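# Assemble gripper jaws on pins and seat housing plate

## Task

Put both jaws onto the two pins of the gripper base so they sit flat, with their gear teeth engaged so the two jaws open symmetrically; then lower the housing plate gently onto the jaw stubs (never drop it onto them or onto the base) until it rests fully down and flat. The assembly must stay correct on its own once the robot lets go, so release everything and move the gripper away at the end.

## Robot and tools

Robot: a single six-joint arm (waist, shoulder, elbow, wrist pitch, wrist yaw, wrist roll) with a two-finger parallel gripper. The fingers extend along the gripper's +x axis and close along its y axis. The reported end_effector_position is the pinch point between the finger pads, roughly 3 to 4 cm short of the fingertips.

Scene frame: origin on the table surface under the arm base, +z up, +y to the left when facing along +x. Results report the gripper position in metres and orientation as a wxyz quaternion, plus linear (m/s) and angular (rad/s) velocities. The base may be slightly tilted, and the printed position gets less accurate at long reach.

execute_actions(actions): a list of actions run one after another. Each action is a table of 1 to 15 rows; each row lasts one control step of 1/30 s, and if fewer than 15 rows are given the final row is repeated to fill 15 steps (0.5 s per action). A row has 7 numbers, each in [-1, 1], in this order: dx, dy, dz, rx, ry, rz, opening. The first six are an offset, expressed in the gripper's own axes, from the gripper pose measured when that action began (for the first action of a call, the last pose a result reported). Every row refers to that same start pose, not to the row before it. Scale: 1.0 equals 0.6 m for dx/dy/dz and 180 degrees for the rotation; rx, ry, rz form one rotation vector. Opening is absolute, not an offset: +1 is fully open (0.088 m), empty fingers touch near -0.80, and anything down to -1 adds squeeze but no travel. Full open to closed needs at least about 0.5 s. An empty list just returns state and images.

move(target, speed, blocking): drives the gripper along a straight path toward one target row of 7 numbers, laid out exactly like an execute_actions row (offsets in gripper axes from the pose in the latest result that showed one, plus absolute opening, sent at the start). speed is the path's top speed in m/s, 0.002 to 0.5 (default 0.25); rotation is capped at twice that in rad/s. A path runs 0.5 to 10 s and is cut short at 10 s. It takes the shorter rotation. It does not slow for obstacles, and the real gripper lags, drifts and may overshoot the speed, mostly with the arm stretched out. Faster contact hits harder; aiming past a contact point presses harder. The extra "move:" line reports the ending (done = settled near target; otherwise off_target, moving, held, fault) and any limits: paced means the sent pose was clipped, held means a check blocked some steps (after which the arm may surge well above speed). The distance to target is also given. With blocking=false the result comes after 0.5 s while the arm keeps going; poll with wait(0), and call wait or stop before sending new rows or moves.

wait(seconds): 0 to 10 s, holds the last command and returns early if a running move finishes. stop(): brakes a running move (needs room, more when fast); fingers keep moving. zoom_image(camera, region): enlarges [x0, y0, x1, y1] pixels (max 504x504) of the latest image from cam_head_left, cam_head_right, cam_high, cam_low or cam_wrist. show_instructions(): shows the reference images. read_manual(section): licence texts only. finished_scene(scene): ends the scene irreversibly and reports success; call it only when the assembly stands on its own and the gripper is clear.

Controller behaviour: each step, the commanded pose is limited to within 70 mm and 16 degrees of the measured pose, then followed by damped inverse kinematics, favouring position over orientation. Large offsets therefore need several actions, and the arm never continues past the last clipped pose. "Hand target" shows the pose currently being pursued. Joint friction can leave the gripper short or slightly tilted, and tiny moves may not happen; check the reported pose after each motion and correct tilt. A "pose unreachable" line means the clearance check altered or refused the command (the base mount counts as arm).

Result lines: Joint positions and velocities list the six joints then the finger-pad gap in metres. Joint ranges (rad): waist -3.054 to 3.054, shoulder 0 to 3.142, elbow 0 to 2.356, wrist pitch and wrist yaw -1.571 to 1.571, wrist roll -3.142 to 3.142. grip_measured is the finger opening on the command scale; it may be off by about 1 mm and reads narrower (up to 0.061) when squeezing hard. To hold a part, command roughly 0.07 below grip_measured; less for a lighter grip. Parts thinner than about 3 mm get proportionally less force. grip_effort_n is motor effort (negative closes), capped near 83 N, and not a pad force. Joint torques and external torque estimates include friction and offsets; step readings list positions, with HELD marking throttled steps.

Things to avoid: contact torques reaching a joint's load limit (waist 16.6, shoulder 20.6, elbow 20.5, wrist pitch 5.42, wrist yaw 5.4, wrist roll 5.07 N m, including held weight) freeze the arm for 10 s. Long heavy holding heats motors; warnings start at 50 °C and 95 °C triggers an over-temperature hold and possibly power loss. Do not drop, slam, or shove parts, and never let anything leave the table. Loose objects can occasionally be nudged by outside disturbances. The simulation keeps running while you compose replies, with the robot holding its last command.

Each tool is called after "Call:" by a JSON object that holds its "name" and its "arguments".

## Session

Call:
{"name": "execute_actions", "arguments": {"actions": []}}

Scene clock: 0.00 s.
end_effector_position=(+0.0532, +0.4713, +0.2798) grip_measured=-0.777 grip_effort_n=n/a end_effector_quat_wxyz=(+0.509, +0.540, +0.656, +0.142) end_effector_velocity=(-0.001, -0.003, -0.004) end_effector_angular_velocity=(-0.021, +0.011, +0.001)
Joint positions: [ 1.373  0.997  1.126 -0.202  0.058  2.096  0.001]
Joint velocities: [-0.002 -0.002 -0.002 -0.022 -0.007  0.007  0.   ]
Joint torques (N m, as the arm reports them, + toward a larger angle): no reading
External joint torques (N m, as the arm's controller estimates them; a push from outside toward a larger angle lowers the number): no reading
Heat: hottest shoulder 28 °C (+0.0 °C/min).
Hand target: +0.053, +0.471, +0.280; +0.509, +0.540, +0.656, +0.142
camera_calibration (this result's frames):
cam_wrist: T_world_to_cam=[[-0.538221, -0.398097, -0.742857, 0.431863], [-0.820746, 0.047241, 0.569337, -0.110872], [-0.191558, 0.916126, -0.352163, -0.24044], [0, 0, 0, 1]] pos_world=[0.0953816, 0.397435, 0.299262]

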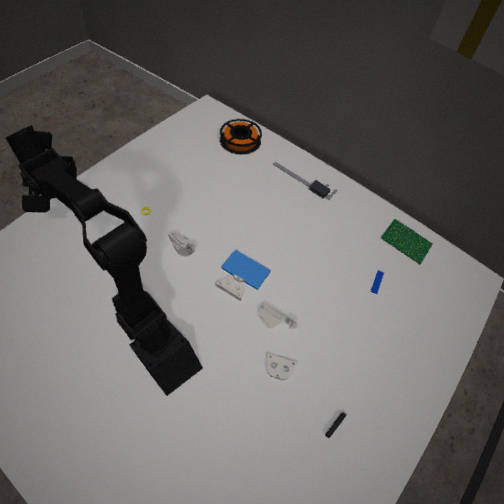

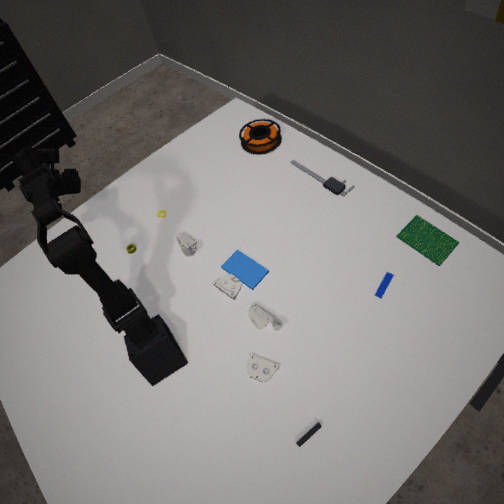

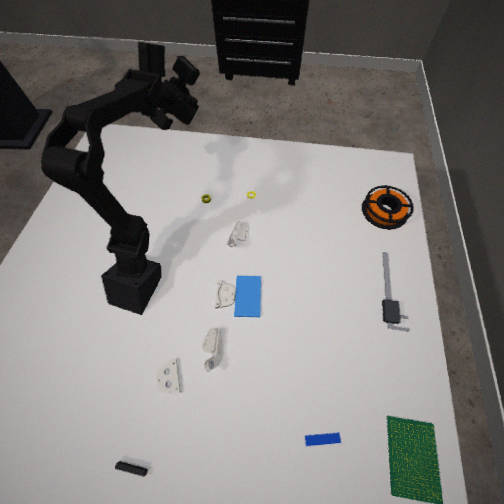

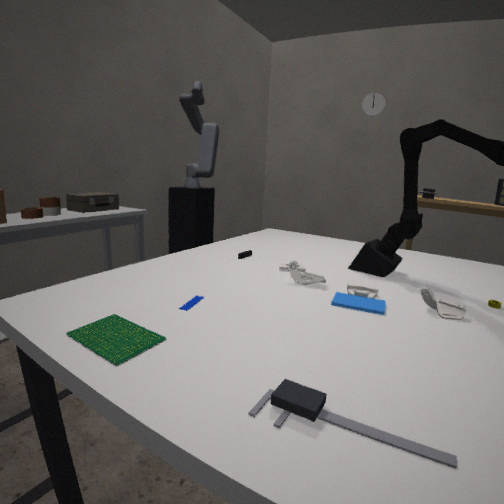

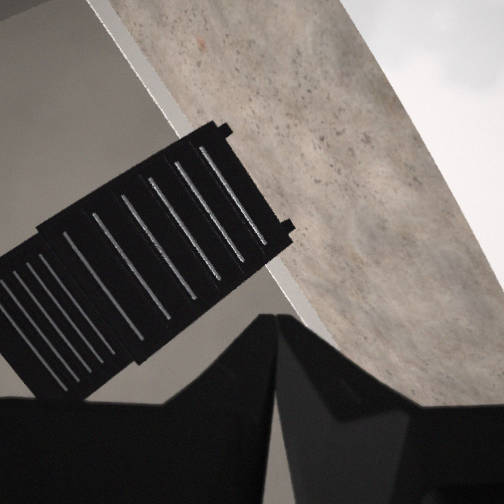

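Call:
{"name": "zoom_image", "arguments": {"camera": "cam_high", "region": [140,310,260,410]}}

Call:
{"name": "zoom_image", "arguments": {"camera": "cam_high", "region": [190,205,290,325]}}

Call:
{"name": "zoom_image", "arguments": {"camera": "cam_low", "region": [265,245,395,325]}}

Call:
{"name": "zoom_image", "arguments": {"camera": "cam_low", "region": [400,270,490,335]}}

Call:
{"name": "zoom_image", "arguments": {"camera": "cam_head_left", "region": [150,215,280,315]}}

Call:
{"name": "zoom_image", "arguments": {"camera": "cam_head_left", "region": [230,285,330,395]}}

Call:
{"name": "zoom_image", "arguments": {"camera": "cam_head_right", "region": [155,215,285,315]}}

Call:
{"name": "zoom_image", "arguments": {"camera": "cam_head_right", "region": [220,285,320,395]}}

Region (140, 310, 260, 410) of cam_high's 504x504 image, scaled by 4.200, with more detail than that image has.

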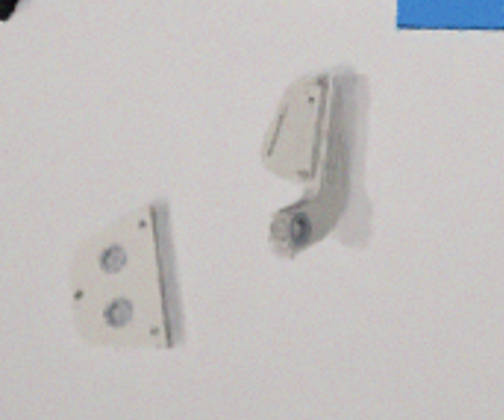

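Region (190, 205, 290, 325) of cam_high's 504x504 image, scaled by 4.200, with more detail than that image has.

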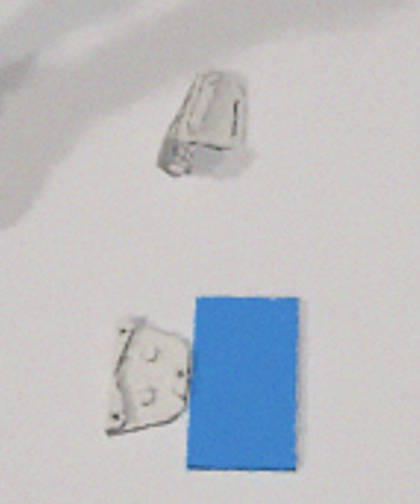

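Region (265, 245, 395, 325) of cam_low's 504x504 image, scaled by 3.877, with more detail than that image has; it fills the top 310 rows of this view, and the rest is white.

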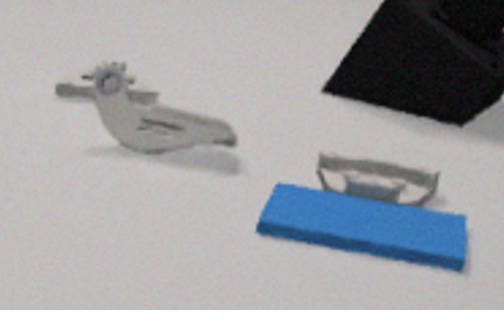

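Region (400, 270, 490, 335) of cam_low's 504x504 image, scaled by 5.600, with more detail than that image has.

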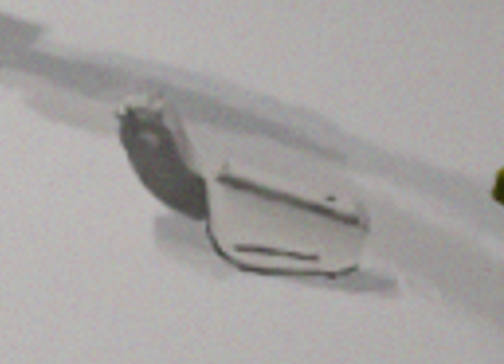

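Region (150, 215, 280, 315) of cam_head_left's 504x504 image, scaled by 3.877, with more detail than that image has; it fills the top 388 rows of this view, and the rest is white.

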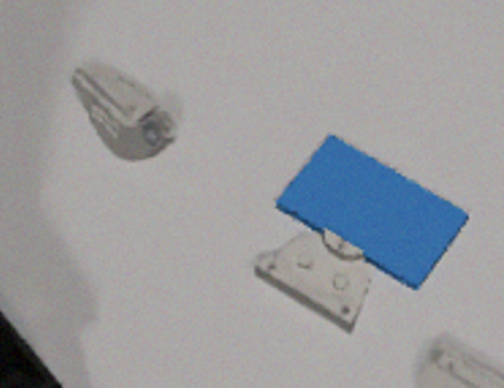

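Region (230, 285, 330, 395) of cam_head_left's 504x504 image, scaled by 4.582, with more detail than that image has; it fills the left 458 columns of this view, and the rest is white.

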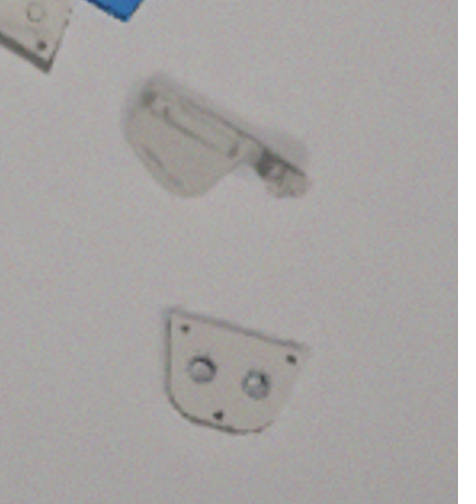

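Region (155, 215, 285, 315) of cam_head_right's 504x504 image, scaled by 3.877, with more detail than that image has; it fills the top 388 rows of this view, and the rest is white.

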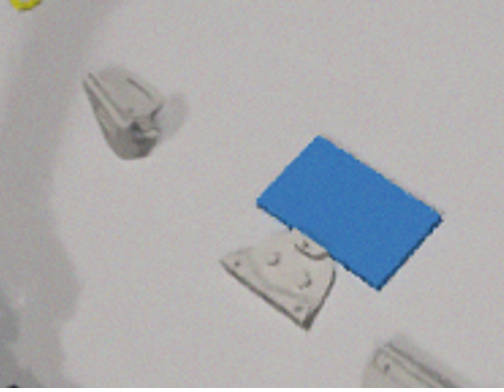

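Region (220, 285, 320, 395) of cam_head_right's 504x504 image, scaled by 4.582, with more detail than that image has; it fills the left 458 columns of this view, and the rest is white.

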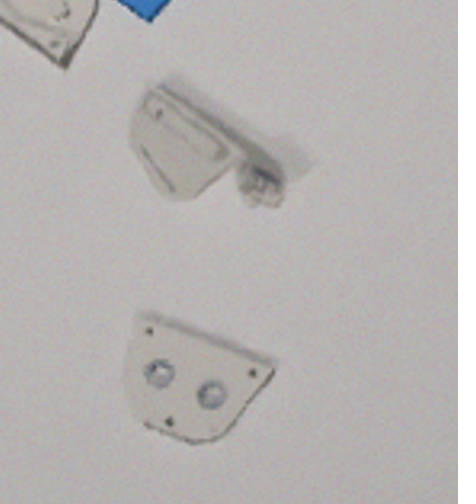

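Call:
{"name": "move", "arguments": {"target": [-0.3155,-0.1955,0.5982,0.3036,-0.3002,-0.1653,0.3], "speed": 0.5}}

Scene clock: 42.57 s.
end_effector_position=(+0.2572, +0.1355, +0.1318) grip_measured=+0.297 grip_effort_n=12.3 end_effector_quat_wxyz=(+0.461, +0.536, +0.467, -0.532) end_effector_velocity=(-0.005, +0.000, -0.002) end_effector_angular_velocity=(+0.004, +0.030, -0.019)
Joint positions: [-0.044  1.424  1.063 -1.086 -0.462  1.828  0.054]
Joint velocities: [ 0.002  0.007 -0.002 -0.022 -0.007  0.007 -0.   ]
Joint torques (N m, as the arm reports them, + toward a larger angle): [-2.92 -3.91  6.44  0.04  0.14 -0.13]
External joint torques (N m, as the arm's controller estimates them; a push from outside toward a larger angle lowers the number): [-0.58  0.91  1.43 -0.22  0.09 -0.13]
Heat: hottest shoulder 33 °C (+7.0 °C/min).
Hand target: +0.260, +0.134, +0.132; +0.461, +0.534, +0.466, -0.534
Off the commanded pose: 0.006 m, 1 deg.
move: done
camera_calibration (this result's frames):
cam_wrist: T_world_to_cam=[[-0.993993, 0.108573, 0.0137547, 0.246856], [0.106647, 0.932726, 0.344454, -0.172194], [0.0245689, 0.343852, -0.938703, 0.153392], [0, 0, 0, 1]] pos_world=[0.259969, 0.0810643, 0.199907]

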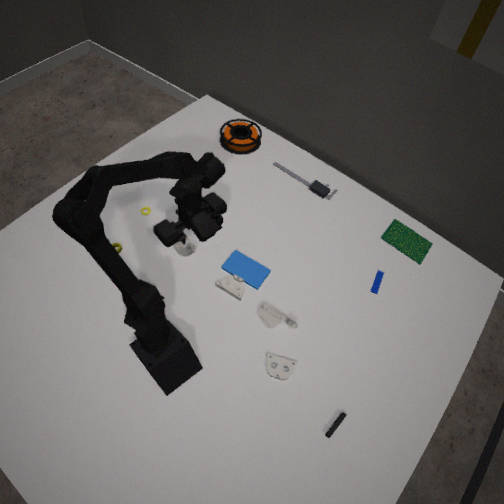

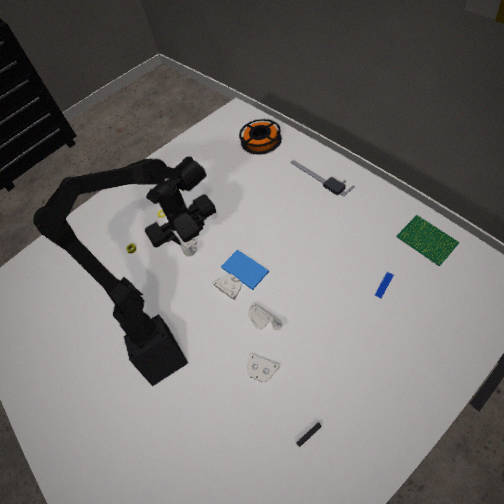

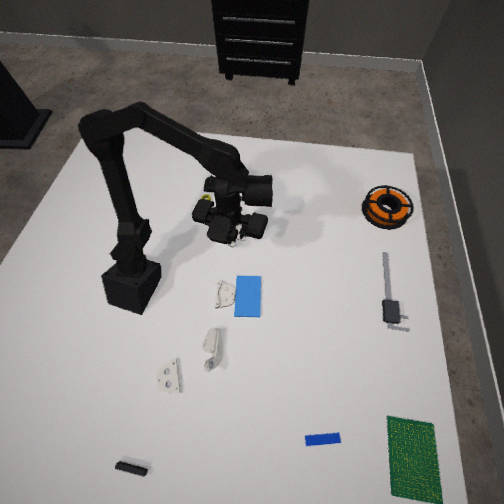

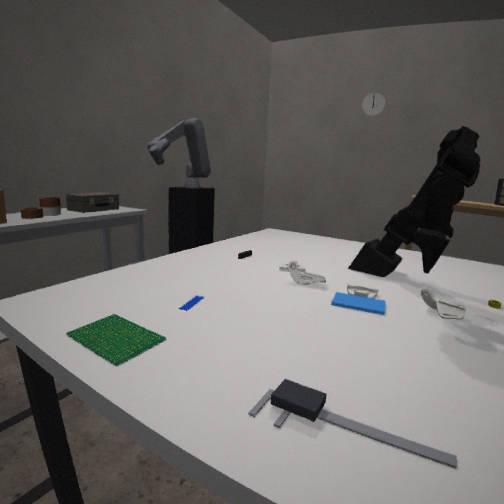

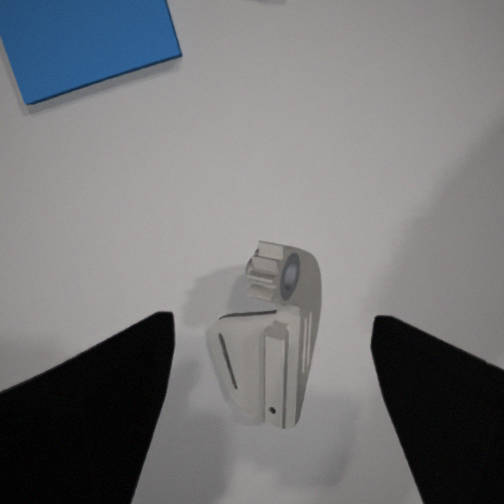

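Call:
{"name": "zoom_image", "arguments": {"camera": "cam_wrist", "region": [180,225,380,445]}}

Call:
{"name": "zoom_image", "arguments": {"camera": "cam_wrist", "region": [230,230,330,330]}}

Region (180, 225, 380, 445) of cam_wrist's 504x504 image, scaled by 2.291, with more detail than that image has; it fills the left 458 columns of this view, and the rest is white.

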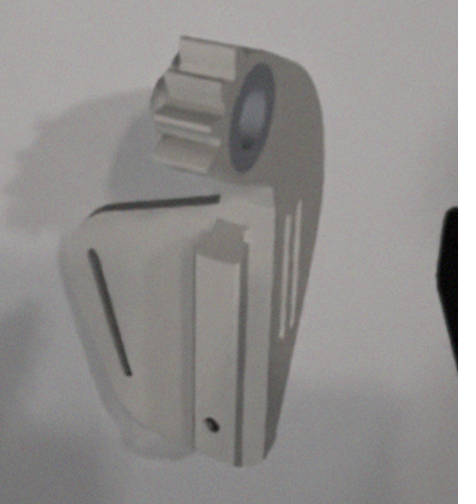

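Region (230, 230, 330, 330) of cam_wrist's 504x504 image, scaled by 5.040, with more detail than that image has.

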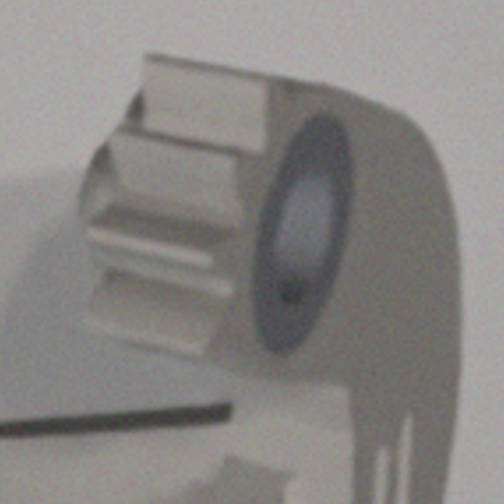

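Call:
{"name": "move", "arguments": {"target": [0.1143,0.015,-0.0052,-0.0102,-0.0058,-0.154,0.15], "speed": 0.35}}

Call:
{"name": "zoom_image", "arguments": {"camera": "cam_low", "region": [390,250,490,335]}}

Scene clock: 57.90 s.
end_effector_position=(+0.2655, +0.1374, +0.0663) grip_measured=+0.153 grip_effort_n=-15.6 end_effector_quat_wxyz=(+0.335, +0.401, +0.583, -0.622) end_effector_velocity=(+0.001, -0.001, -0.002) end_effector_angular_velocity=(+0.009, +0.000, -0.000)
Joint positions: [ 0.03   1.937  1.335 -1.339 -0.53   1.626  0.046]
Joint velocities: [-0.002  0.007 -0.002  0.007 -0.007 -0.007 -0.   ]
Joint torques (N m, as the arm reports them, + toward a larger angle): [-3.62 -5.93  5.04 -0.71 -0.09 -0.1 ]
External joint torques (N m, as the arm's controller estimates them; a push from outside toward a larger angle lowers the number): [-0.17  1.24  1.31 -0.16 -0.12 -0.12]
Heat: hottest shoulder 32 °C (+4.1 °C/min).
Hand target: +0.266, +0.138, +0.063; +0.331, +0.398, +0.586, -0.624
Off the commanded pose: 0.003 m, 1 deg.
move: done
camera_calibration (this result's frames):
cam_wrist: T_world_to_cam=[[-0.881768, 0.0644277, 0.467262, 0.202055], [0.2318, 0.921943, 0.310307, -0.181758], [-0.410797, 0.38193, -0.827874, 0.194087], [0, 0, 0, 1]] pos_world=[0.300027, 0.0804253, 0.122668]

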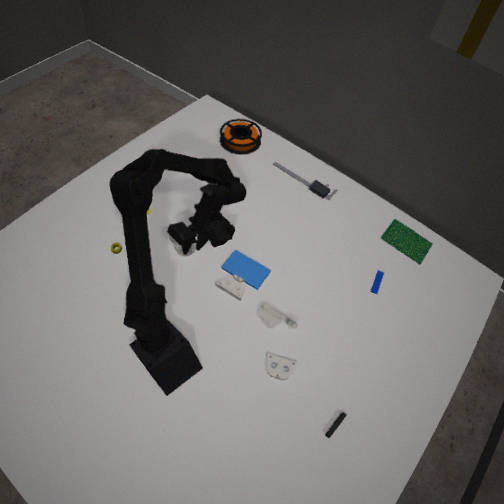

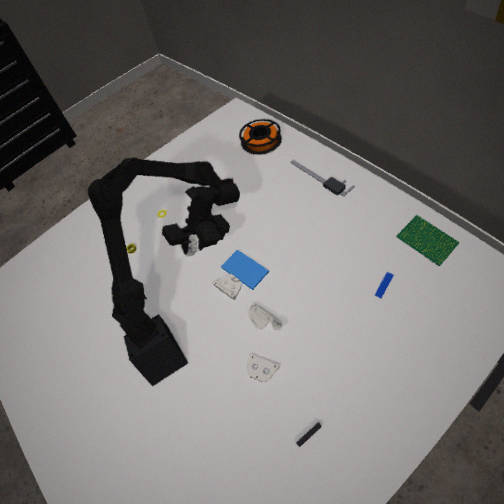

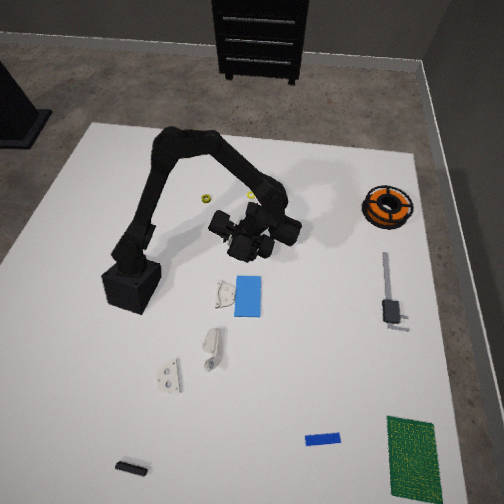

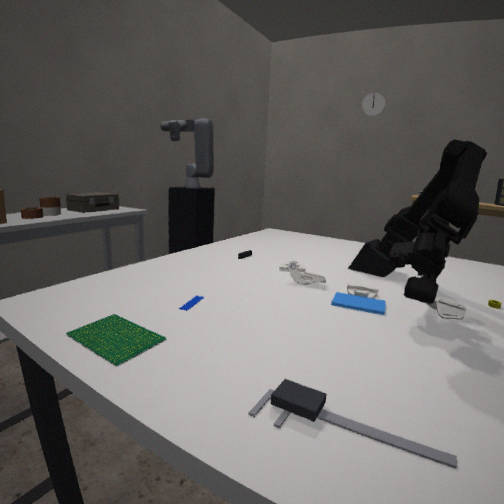

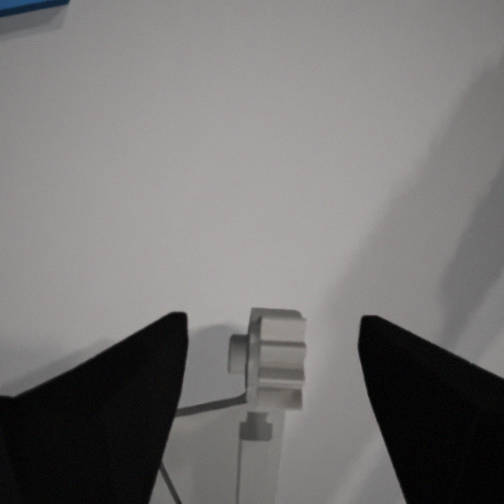

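Region (390, 250, 490, 335) of cam_low's 504x504 image, scaled by 5.040, with more detail than that image has; it fills the top 428 rows of this view, and the rest is white.

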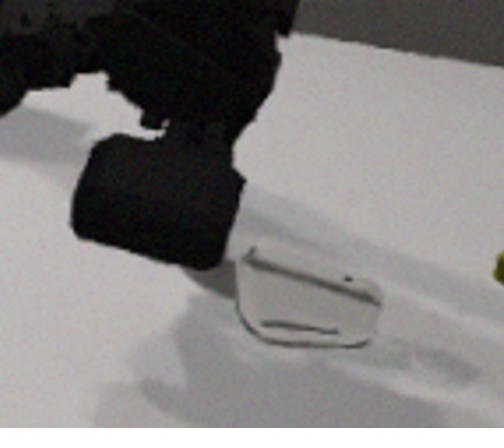

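Call:
{"name": "zoom_image", "arguments": {"camera": "cam_wrist", "region": [160,290,380,504]}}

Region (160, 290, 380, 504) of cam_wrist's 504x504 image, scaled by 2.291, with more detail than that image has; it fills the top 490 rows of this view, and the rest is white.

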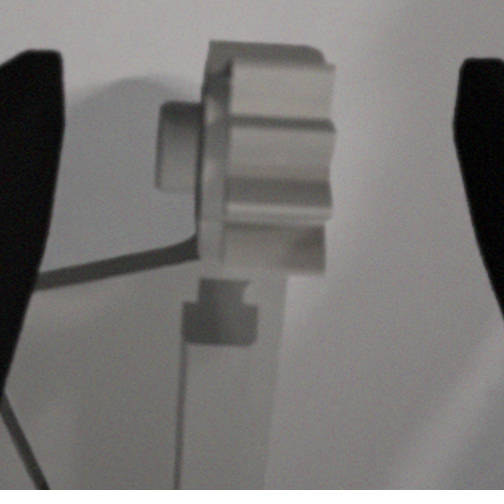

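Call:
{"name": "execute_actions", "arguments": {"actions": []}}

Scene clock: 67.80 s.
end_effector_position=(+0.2654, +0.1373, +0.0662) grip_measured=+0.153 grip_effort_n=-15.6 end_effector_quat_wxyz=(+0.334, +0.400, +0.583, -0.623) end_effector_velocity=(-0.004, +0.003, +0.003) end_effector_angular_velocity=(+0.012, +0.018, -0.028)
Joint positions: [ 0.03   1.938  1.335 -1.34  -0.53   1.625  0.046]
Joint velocities: [-0.002 -0.002 -0.002 -0.022 -0.022  0.007 -0.   ]
Joint torques (N m, as the arm reports them, + toward a larger angle): [-3.61 -5.99  5.07 -0.71 -0.08 -0.11]
External joint torques (N m, as the arm's controller estimates them; a push from outside toward a larger angle lowers the number): [-0.16  1.24  1.35 -0.12 -0.12 -0.14]
Heat: hottest shoulder 32 °C (+2.0 °C/min).
Hand target: +0.266, +0.138, +0.063; +0.331, +0.398, +0.586, -0.624
Off the commanded pose: 0.003 m, 1 deg.
camera_calibration (this result's frames):
cam_wrist: T_world_to_cam=[[-0.881124, 0.0647497, 0.468431, 0.201668], [0.232501, 0.921901, 0.309906, -0.181763], [-0.411781, 0.381977, -0.827363, 0.194184], [0, 0, 0, 1]] pos_world=[0.299916, 0.0803358, 0.122523]

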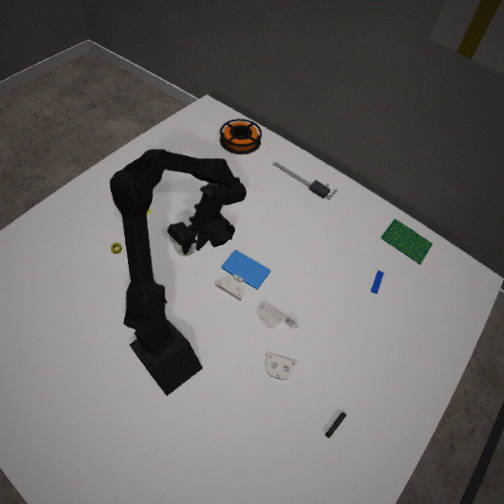

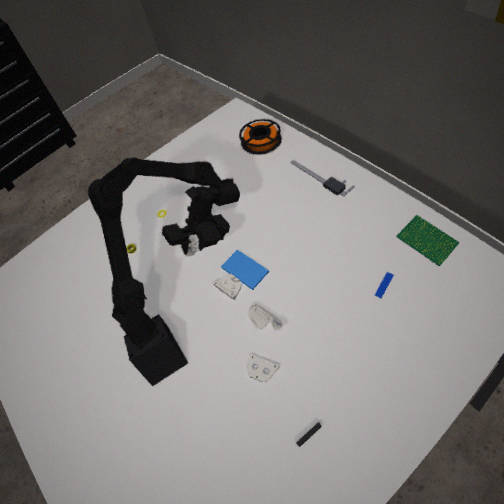

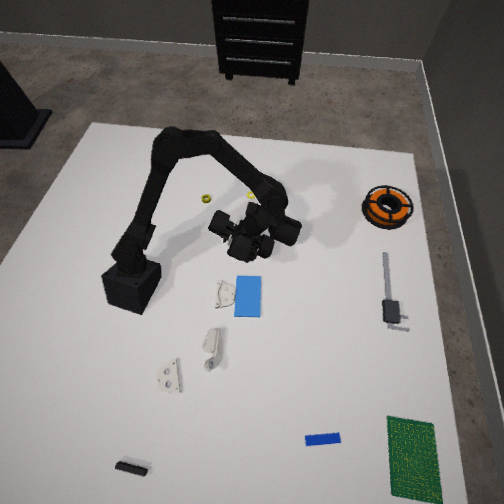

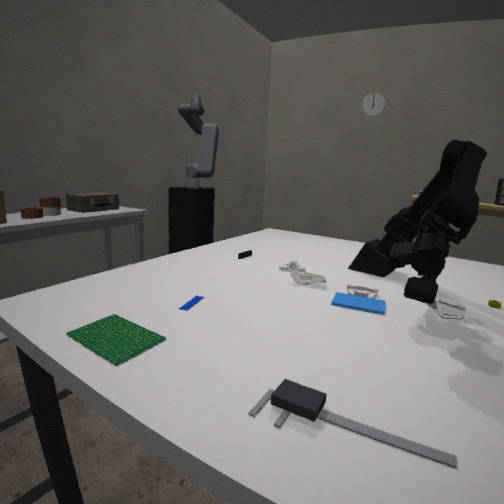

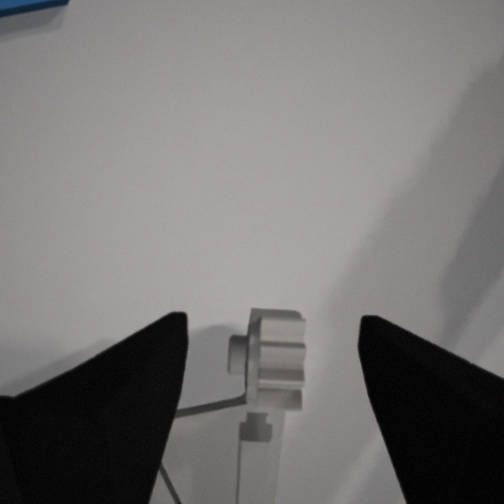

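Call:
{"name": "execute_actions", "arguments": {"actions": [[[0.005,0.0036,-0.002,0,0,0,0.1],[0.006,0.004,-0.003,0,0,0,0.04],[0.007,0.0045,-0.004,0,0,0,-0.02],[0.008,0.005,-0.005,0,0,0,-0.08],[0.009,0.0055,-0.006,0,0,0,-0.14],[0.010,0.006,-0.007,0,0,0,-0.2],[0.011,0.0065,-0.008,0,0,0,-0.25],[0.011,0.0065,-0.008,0,0,0,-0.3],[0.011,0.0065,-0.008,0,0,0,-0.33],[0.011,0.0065,-0.008,0,0,0,-0.36],[0.011,0.0065,-0.008,0,0,0,-0.39],[0.011,0.0065,-0.008,0,0,0,-0.42],[0.011,0.0065,-0.008,0,0,0,-0.45],[0.011,0.0065,-0.008,0,0,0,-0.5],[0.011,0.0065,-0.008,0,0,0,-0.55]]]}}

Scene clock: 71.93 s.
end_effector_position=(+0.2670, +0.1424, +0.0621) grip_measured=-0.441 grip_effort_n=-43.0 end_effector_quat_wxyz=(+0.339, +0.402, +0.583, -0.619) end_effector_velocity=(-0.002, -0.000, +0.000) end_effector_angular_velocity=(+0.007, +0.009, -0.004)
Joint positions: [ 0.049  1.938  1.335 -1.317 -0.535  1.645  0.017]
Joint velocities: [-0.002  0.002 -0.002 -0.007 -0.007 -0.007 -0.058]
Joint torques (N m, as the arm reports them, + toward a larger angle): [-3.61 -6.42  4.17 -0.4  -0.09  0.13]
External joint torques (N m, as the arm's controller estimates them; a push from outside toward a larger angle lowers the number): [-0.12  0.78  0.46  0.14 -0.12  0.1 ]
Heat: hottest shoulder 32 °C (+2.0 °C/min).
Hand target: +0.266, +0.142, +0.059; +0.334, +0.400, +0.583, -0.623
Off the commanded pose: 0.004 m, 1 deg.
Step readings (end_effector_position):
0: (+0.2654, +0.1373, +0.0662)
1: (+0.2654, +0.1373, +0.0662)
2: (+0.2656, +0.1374, +0.0659)
4: (+0.2666, +0.1383, +0.0648)
8: (+0.2670, +0.1411, +0.0629)
15: end_effector_position above
camera_calibration (this result's frames):
cam_wrist: T_world_to_cam=[[-0.886622, 0.0581681, 0.458822, 0.207686], [0.222614, 0.923251, 0.313131, -0.183326], [-0.405393, 0.379769, -0.831524, 0.188387], [0, 0, 0, 1]] pos_world=[0.301321, 0.0856318, 0.118762]

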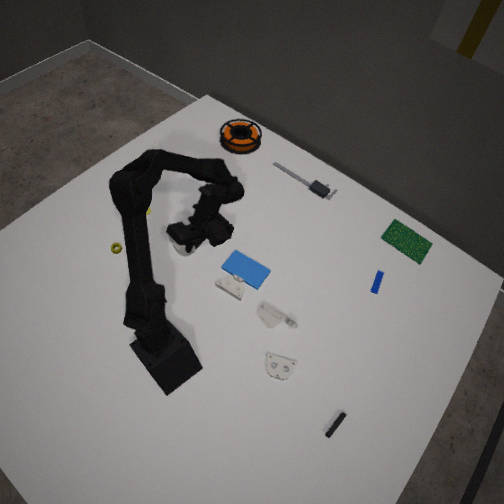

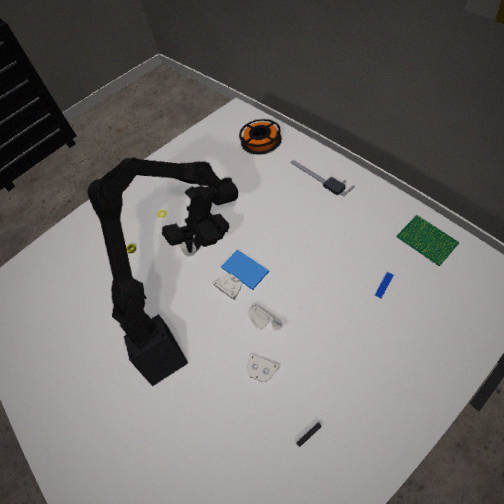

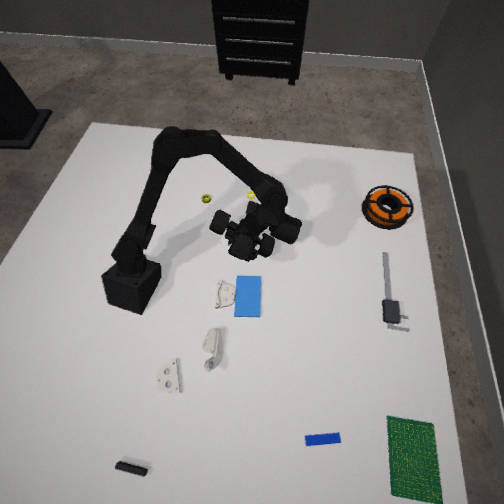

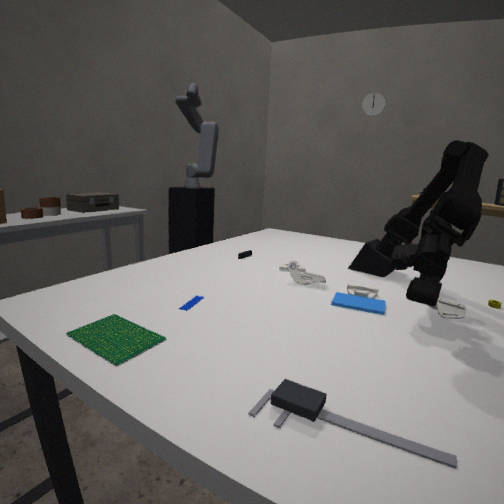

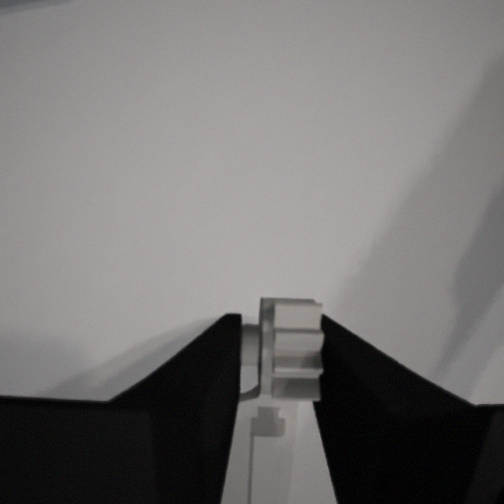

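Call:
{"name": "execute_actions", "arguments": {"actions": [[[-0.003,-0.0015,0,0,0,0,-0.55],[-0.009,-0.0045,0,0,0,0,-0.55],[-0.015,-0.0075,0,0,0,0,-0.55],[-0.021,-0.0105,0,0,0,0.01,-0.55],[-0.027,-0.0135,0,0,0,0.025,-0.55],[-0.033,-0.0165,0,0,0,0.045,-0.55],[-0.039,-0.0195,0,0,0,0.067,-0.55],[-0.043,-0.0215,0,0,0,0.089,-0.55],[-0.046,-0.023,0,0,0,0.111,-0.55],[-0.046,-0.023,0,0,0,0.133,-0.55],[-0.046,-0.023,0,0,0,0.155,-0.55],[-0.046,-0.023,0,0,0,0.177,-0.55],[-0.046,-0.023,0,0,0,0.199,-0.55],[-0.046,-0.023,0,0,0,0.221,-0.55],[-0.046,-0.023,0,0,0,0.243,-0.55]],[[-0.004,0,0,0,0,0.08,-0.55],[-0.004,0,0,0,0,0.10,-0.55],[-0.004,0,0,0,0,0.12,-0.55],[-0.004,0,0,0,0,0.14,-0.55],[-0.004,0,0,0,0,0.16,-0.55],[-0.004,0,0,0,0,0.18,-0.55],[-0.002,0,0,0,0,0.195,-0.55],[0,0,0,0,0,0.21,-0.55],[0.003,0,0,0,0,0.22,-0.55],[0.006,0,0,0,0,0.228,-0.55],[0.009,0,0,0,0,0.235,-0.55],[0.012,0,0,0,0,0.235,-0.55],[0.015,0,0,0,0,0.235,-0.55],[0.018,0,0,0,0,0.235,-0.55],[0.02,0,0,0,0,0.235,-0.55]]]}}

Scene clock: 81.33 s.
end_effector_position=(+0.2720, +0.1443, +0.0882) grip_measured=-0.471 grip_effort_n=-83.5 end_effector_quat_wxyz=(+0.638, +0.663, +0.252, -0.301) end_effector_velocity=(-0.007, +0.001, -0.039) end_effector_angular_velocity=(-0.037, -0.387, +0.010)
Joint positions: [ 0.327  1.048  0.408 -0.026  0.093  2.257  0.016]
Joint velocities: [ 0.315  0.027 -0.369  0.681  0.491  0.154 -0.   ]
Joint torques (N m, as the arm reports them, + toward a larger angle): [-1.46 -2.66  5.12  1.43  0.45  0.08]
External joint torques (N m, as the arm's controller estimates them; a push from outside toward a larger angle lowers the number): [-0.02  0.64 -0.4   0.15  0.07  0.12]
External joint torques at the end of the 1st action: [ 0.11 -1.95 -0.43  0.13  0.08  0.1 ]
Heat: hottest shoulder 33 °C (+1.0 °C/min).
Hand target: +0.272, +0.143, +0.083; +0.642, +0.667, +0.237, -0.294
Off the commanded pose: 0.006 m, 3 deg.
Step readings (end_effector_position; steps 1 to 15: 1st action; 16 to 30: 2nd action):
0: (+0.2670, +0.1424, +0.0621)
1: (+0.2670, +0.1424, +0.0621)
2: (+0.2666, +0.1424, +0.0623)
4: (+0.2652, +0.1422, +0.0647)
8: (+0.2675, +0.1405, +0.0746)
15: (+0.2720, +0.1431, +0.0948)
16: (+0.2715, +0.1433, +0.0954)
17: (+0.2714, +0.1436, +0.0961)
19: (+0.2741, +0.1435, +0.0979)
23: (+0.2746, +0.1444, +0.0999)
30: end_effector_position above
camera_calibration (this result's frames):
cam_wrist: T_world_to_cam=[[-0.7273, 0.0292961, -0.685694, 0.261823], [-0.176724, 0.957405, 0.228352, -0.0832365], [0.663177, 0.287259, -0.691143, -0.0782971], [0, 0, 0, 1]] pos_world=[0.227639, 0.0945121, 0.144423]

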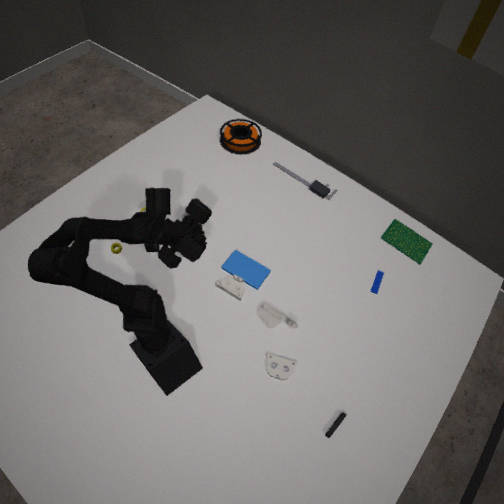

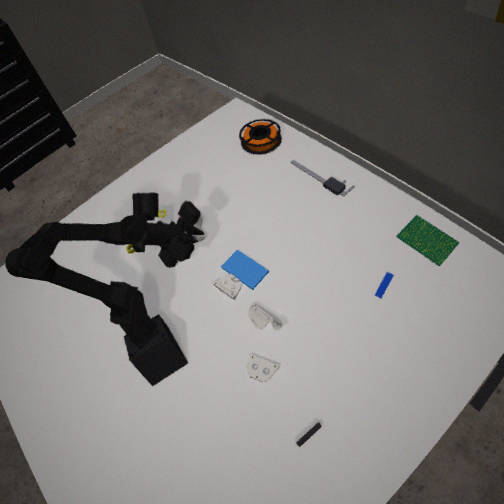

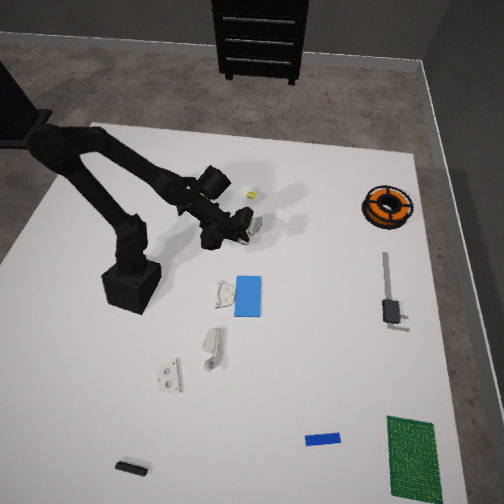

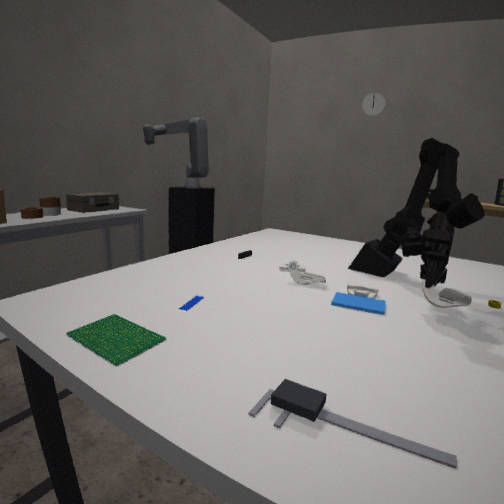

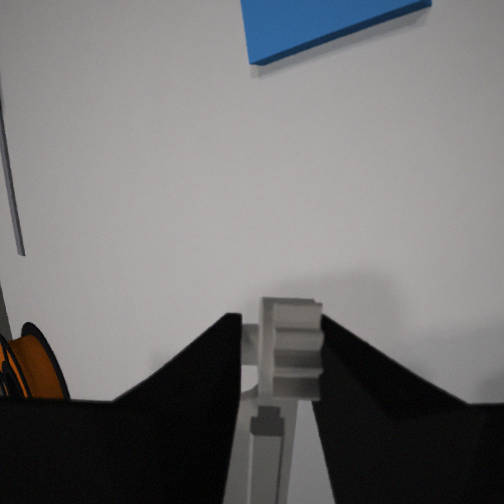

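Call:
{"name": "execute_actions", "arguments": {"actions": [[[0.008,-0.0077,0,0,0,0.013,-0.55],[0.011,-0.0106,0,0,0,0.015,-0.55],[0.0145,-0.014,0,0,0,0.017,-0.55],[0.018,-0.0173,0,0,0,0.019,-0.55],[0.0215,-0.0207,0,0,0,0.021,-0.55],[0.025,-0.024,0,0,0,0.023,-0.55],[0.028,-0.027,0,0,0,0.024,-0.55],[0.031,-0.030,0,0,0,0.024,-0.55],[0.0335,-0.0322,0,0,0,0.024,-0.55],[0.036,-0.0346,0,0,0,0.024,-0.55],[0.038,-0.0365,0,0,0,0.024,-0.55],[0.0395,-0.038,0,0,0,0.024,-0.55],[0.0405,-0.039,0,0,0,0.024,-0.55],[0.041,-0.0394,0,0,0,0.024,-0.55],[0.041,-0.0394,0,0,0,0.024,-0.55]]]}}

Call:
{"name": "execute_actions", "arguments": {"actions": []}}

Scene clock: 87.23 s.
end_effector_position=(+0.2733, +0.1473, +0.0599) grip_measured=-0.471 grip_effort_n=-83.5 end_effector_quat_wxyz=(+0.648, +0.673, +0.228, -0.272) end_effector_velocity=(+0.000, -0.002, -0.030) end_effector_angular_velocity=(-0.012, +0.013, -0.001)
Joint positions: [0.431 1.184 0.309 0.265 0.222 2.309 0.016]
Joint velocities: [ 0.046  0.168 -0.037  0.183  0.037  0.022 -0.   ]
Joint torques (N m, as the arm reports them, + toward a larger angle): [-1.37 -3.25  3.9   1.3   0.49  0.06]
External joint torques (N m, as the arm's controller estimates them; a push from outside toward a larger angle lowers the number): [ 0.03  0.67 -0.42  0.07  0.09  0.11]
Heat: hottest shoulder 32 °C (+0.0 °C/min).
Hand target: +0.272, +0.144, +0.055; +0.649, +0.671, +0.227, -0.277
Off the commanded pose: 0.007 m, 1 deg.
Step readings (end_effector_position):
0: (+0.2743, +0.1460, +0.0882)
1: (+0.2745, +0.1461, +0.0882)
2: (+0.2748, +0.1466, +0.0879)
4: (+0.2752, +0.1481, +0.0857)
8: (+0.2736, +0.1479, +0.0747)
15: end_effector_position above
camera_calibration (this result's frames):
cam_wrist: T_world_to_cam=[[-0.67086, 0.0241962, -0.741189, 0.23193], [-0.200728, 0.956234, 0.212898, -0.0717684], [0.713901, 0.291602, -0.636642, -0.117367], [0, 0, 0, 1]] pos_world=[0.224975, 0.0972399, 0.112463]

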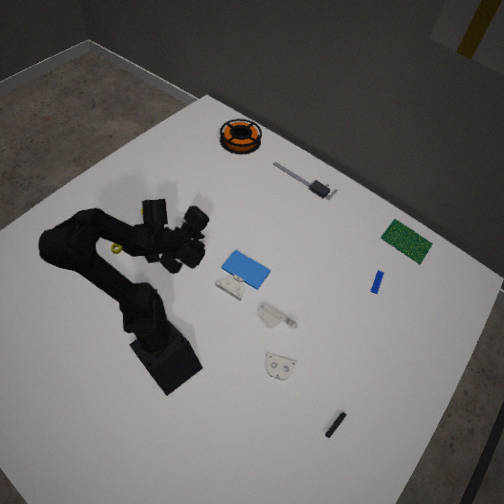

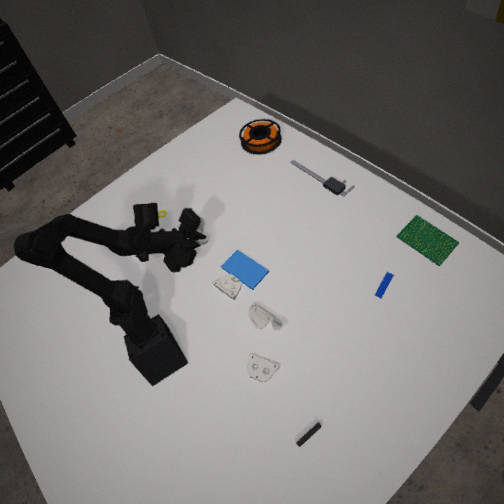

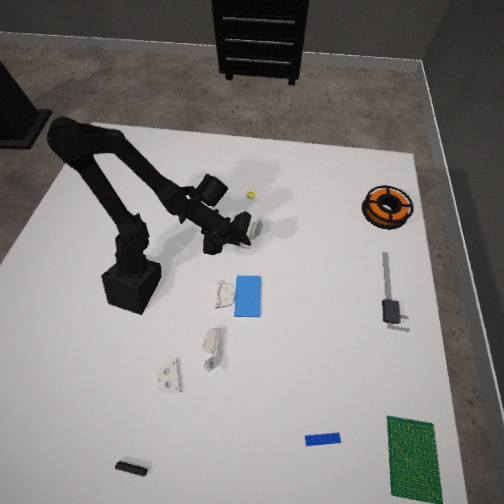

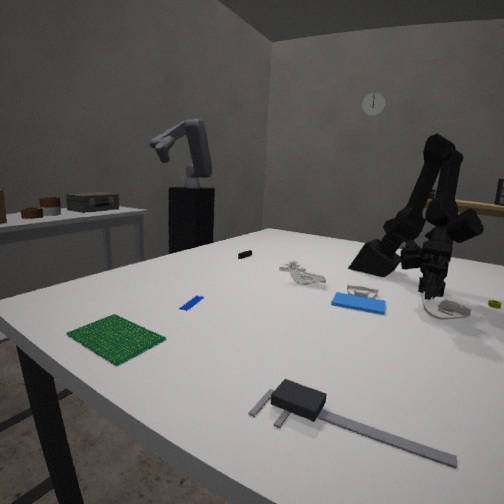

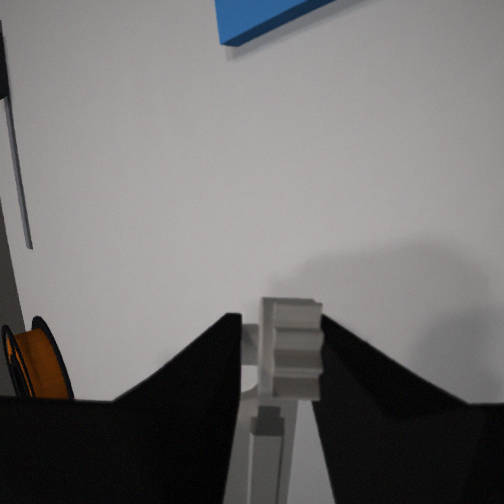

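Scene clock: 87.23 s.
end_effector_position=(+0.2733, +0.1473, +0.0599) grip_measured=-0.471 grip_effort_n=-83.5 end_effector_quat_wxyz=(+0.648, +0.673, +0.228, -0.272) end_effector_velocity=(+0.000, -0.002, -0.030) end_effector_angular_velocity=(-0.012, +0.013, -0.001)
Joint positions: [0.431 1.184 0.309 0.265 0.222 2.309 0.016]
Joint velocities: [ 0.046  0.168 -0.037  0.183  0.037  0.022 -0.   ]
Joint torques (N m, as the arm reports them, + toward a larger angle): [-1.37 -3.25  3.9   1.3   0.49  0.06]
External joint torques (N m, as the arm's controller estimates them; a push from outside toward a larger angle lowers the number): [ 0.03  0.67 -0.42  0.07  0.09  0.11]
Heat: hottest shoulder 32 °C (+0.0 °C/min).
Hand target: +0.272, +0.144, +0.055; +0.649, +0.671, +0.227, -0.277
Off the commanded pose: 0.007 m, 1 deg.
camera_calibration (this result's frames):
cam_wrist: T_world_to_cam=[[-0.67086, 0.0241962, -0.741189, 0.23193], [-0.200728, 0.956234, 0.212898, -0.0717684], [0.713901, 0.291602, -0.636642, -0.117367], [0, 0, 0, 1]] pos_world=[0.224975, 0.0972399, 0.112463]

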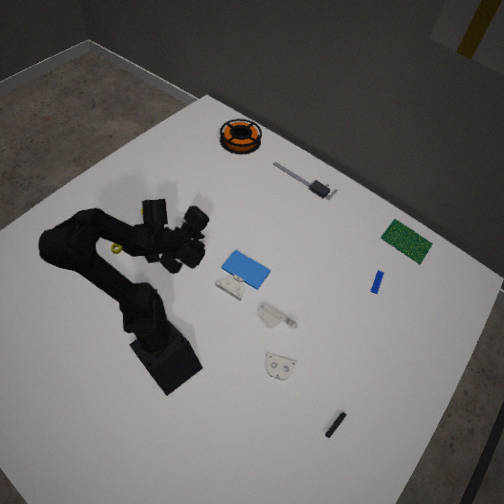

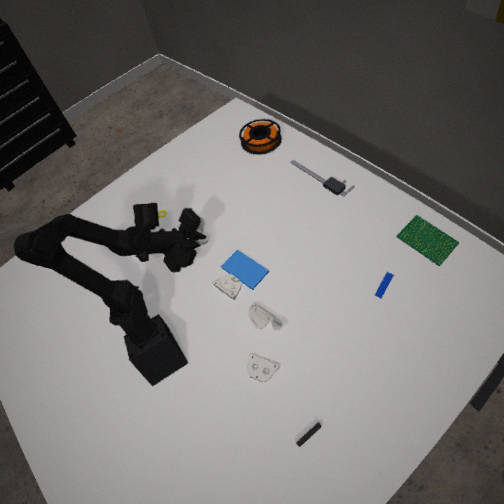

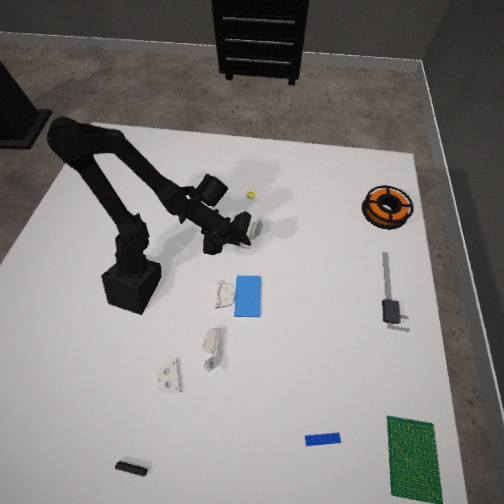

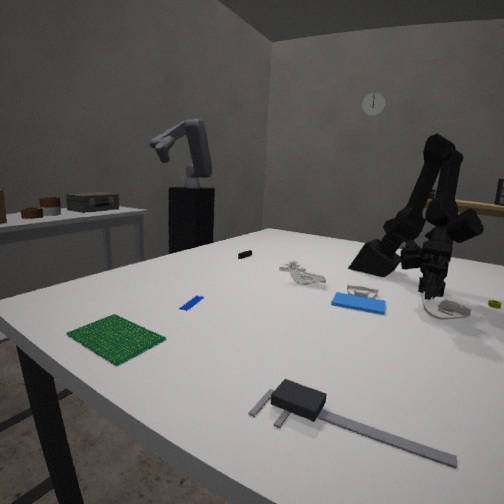

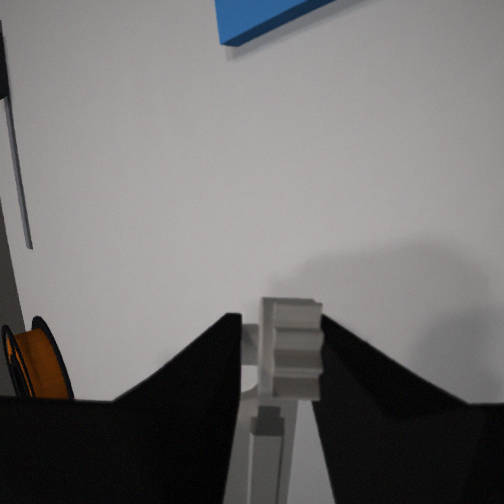

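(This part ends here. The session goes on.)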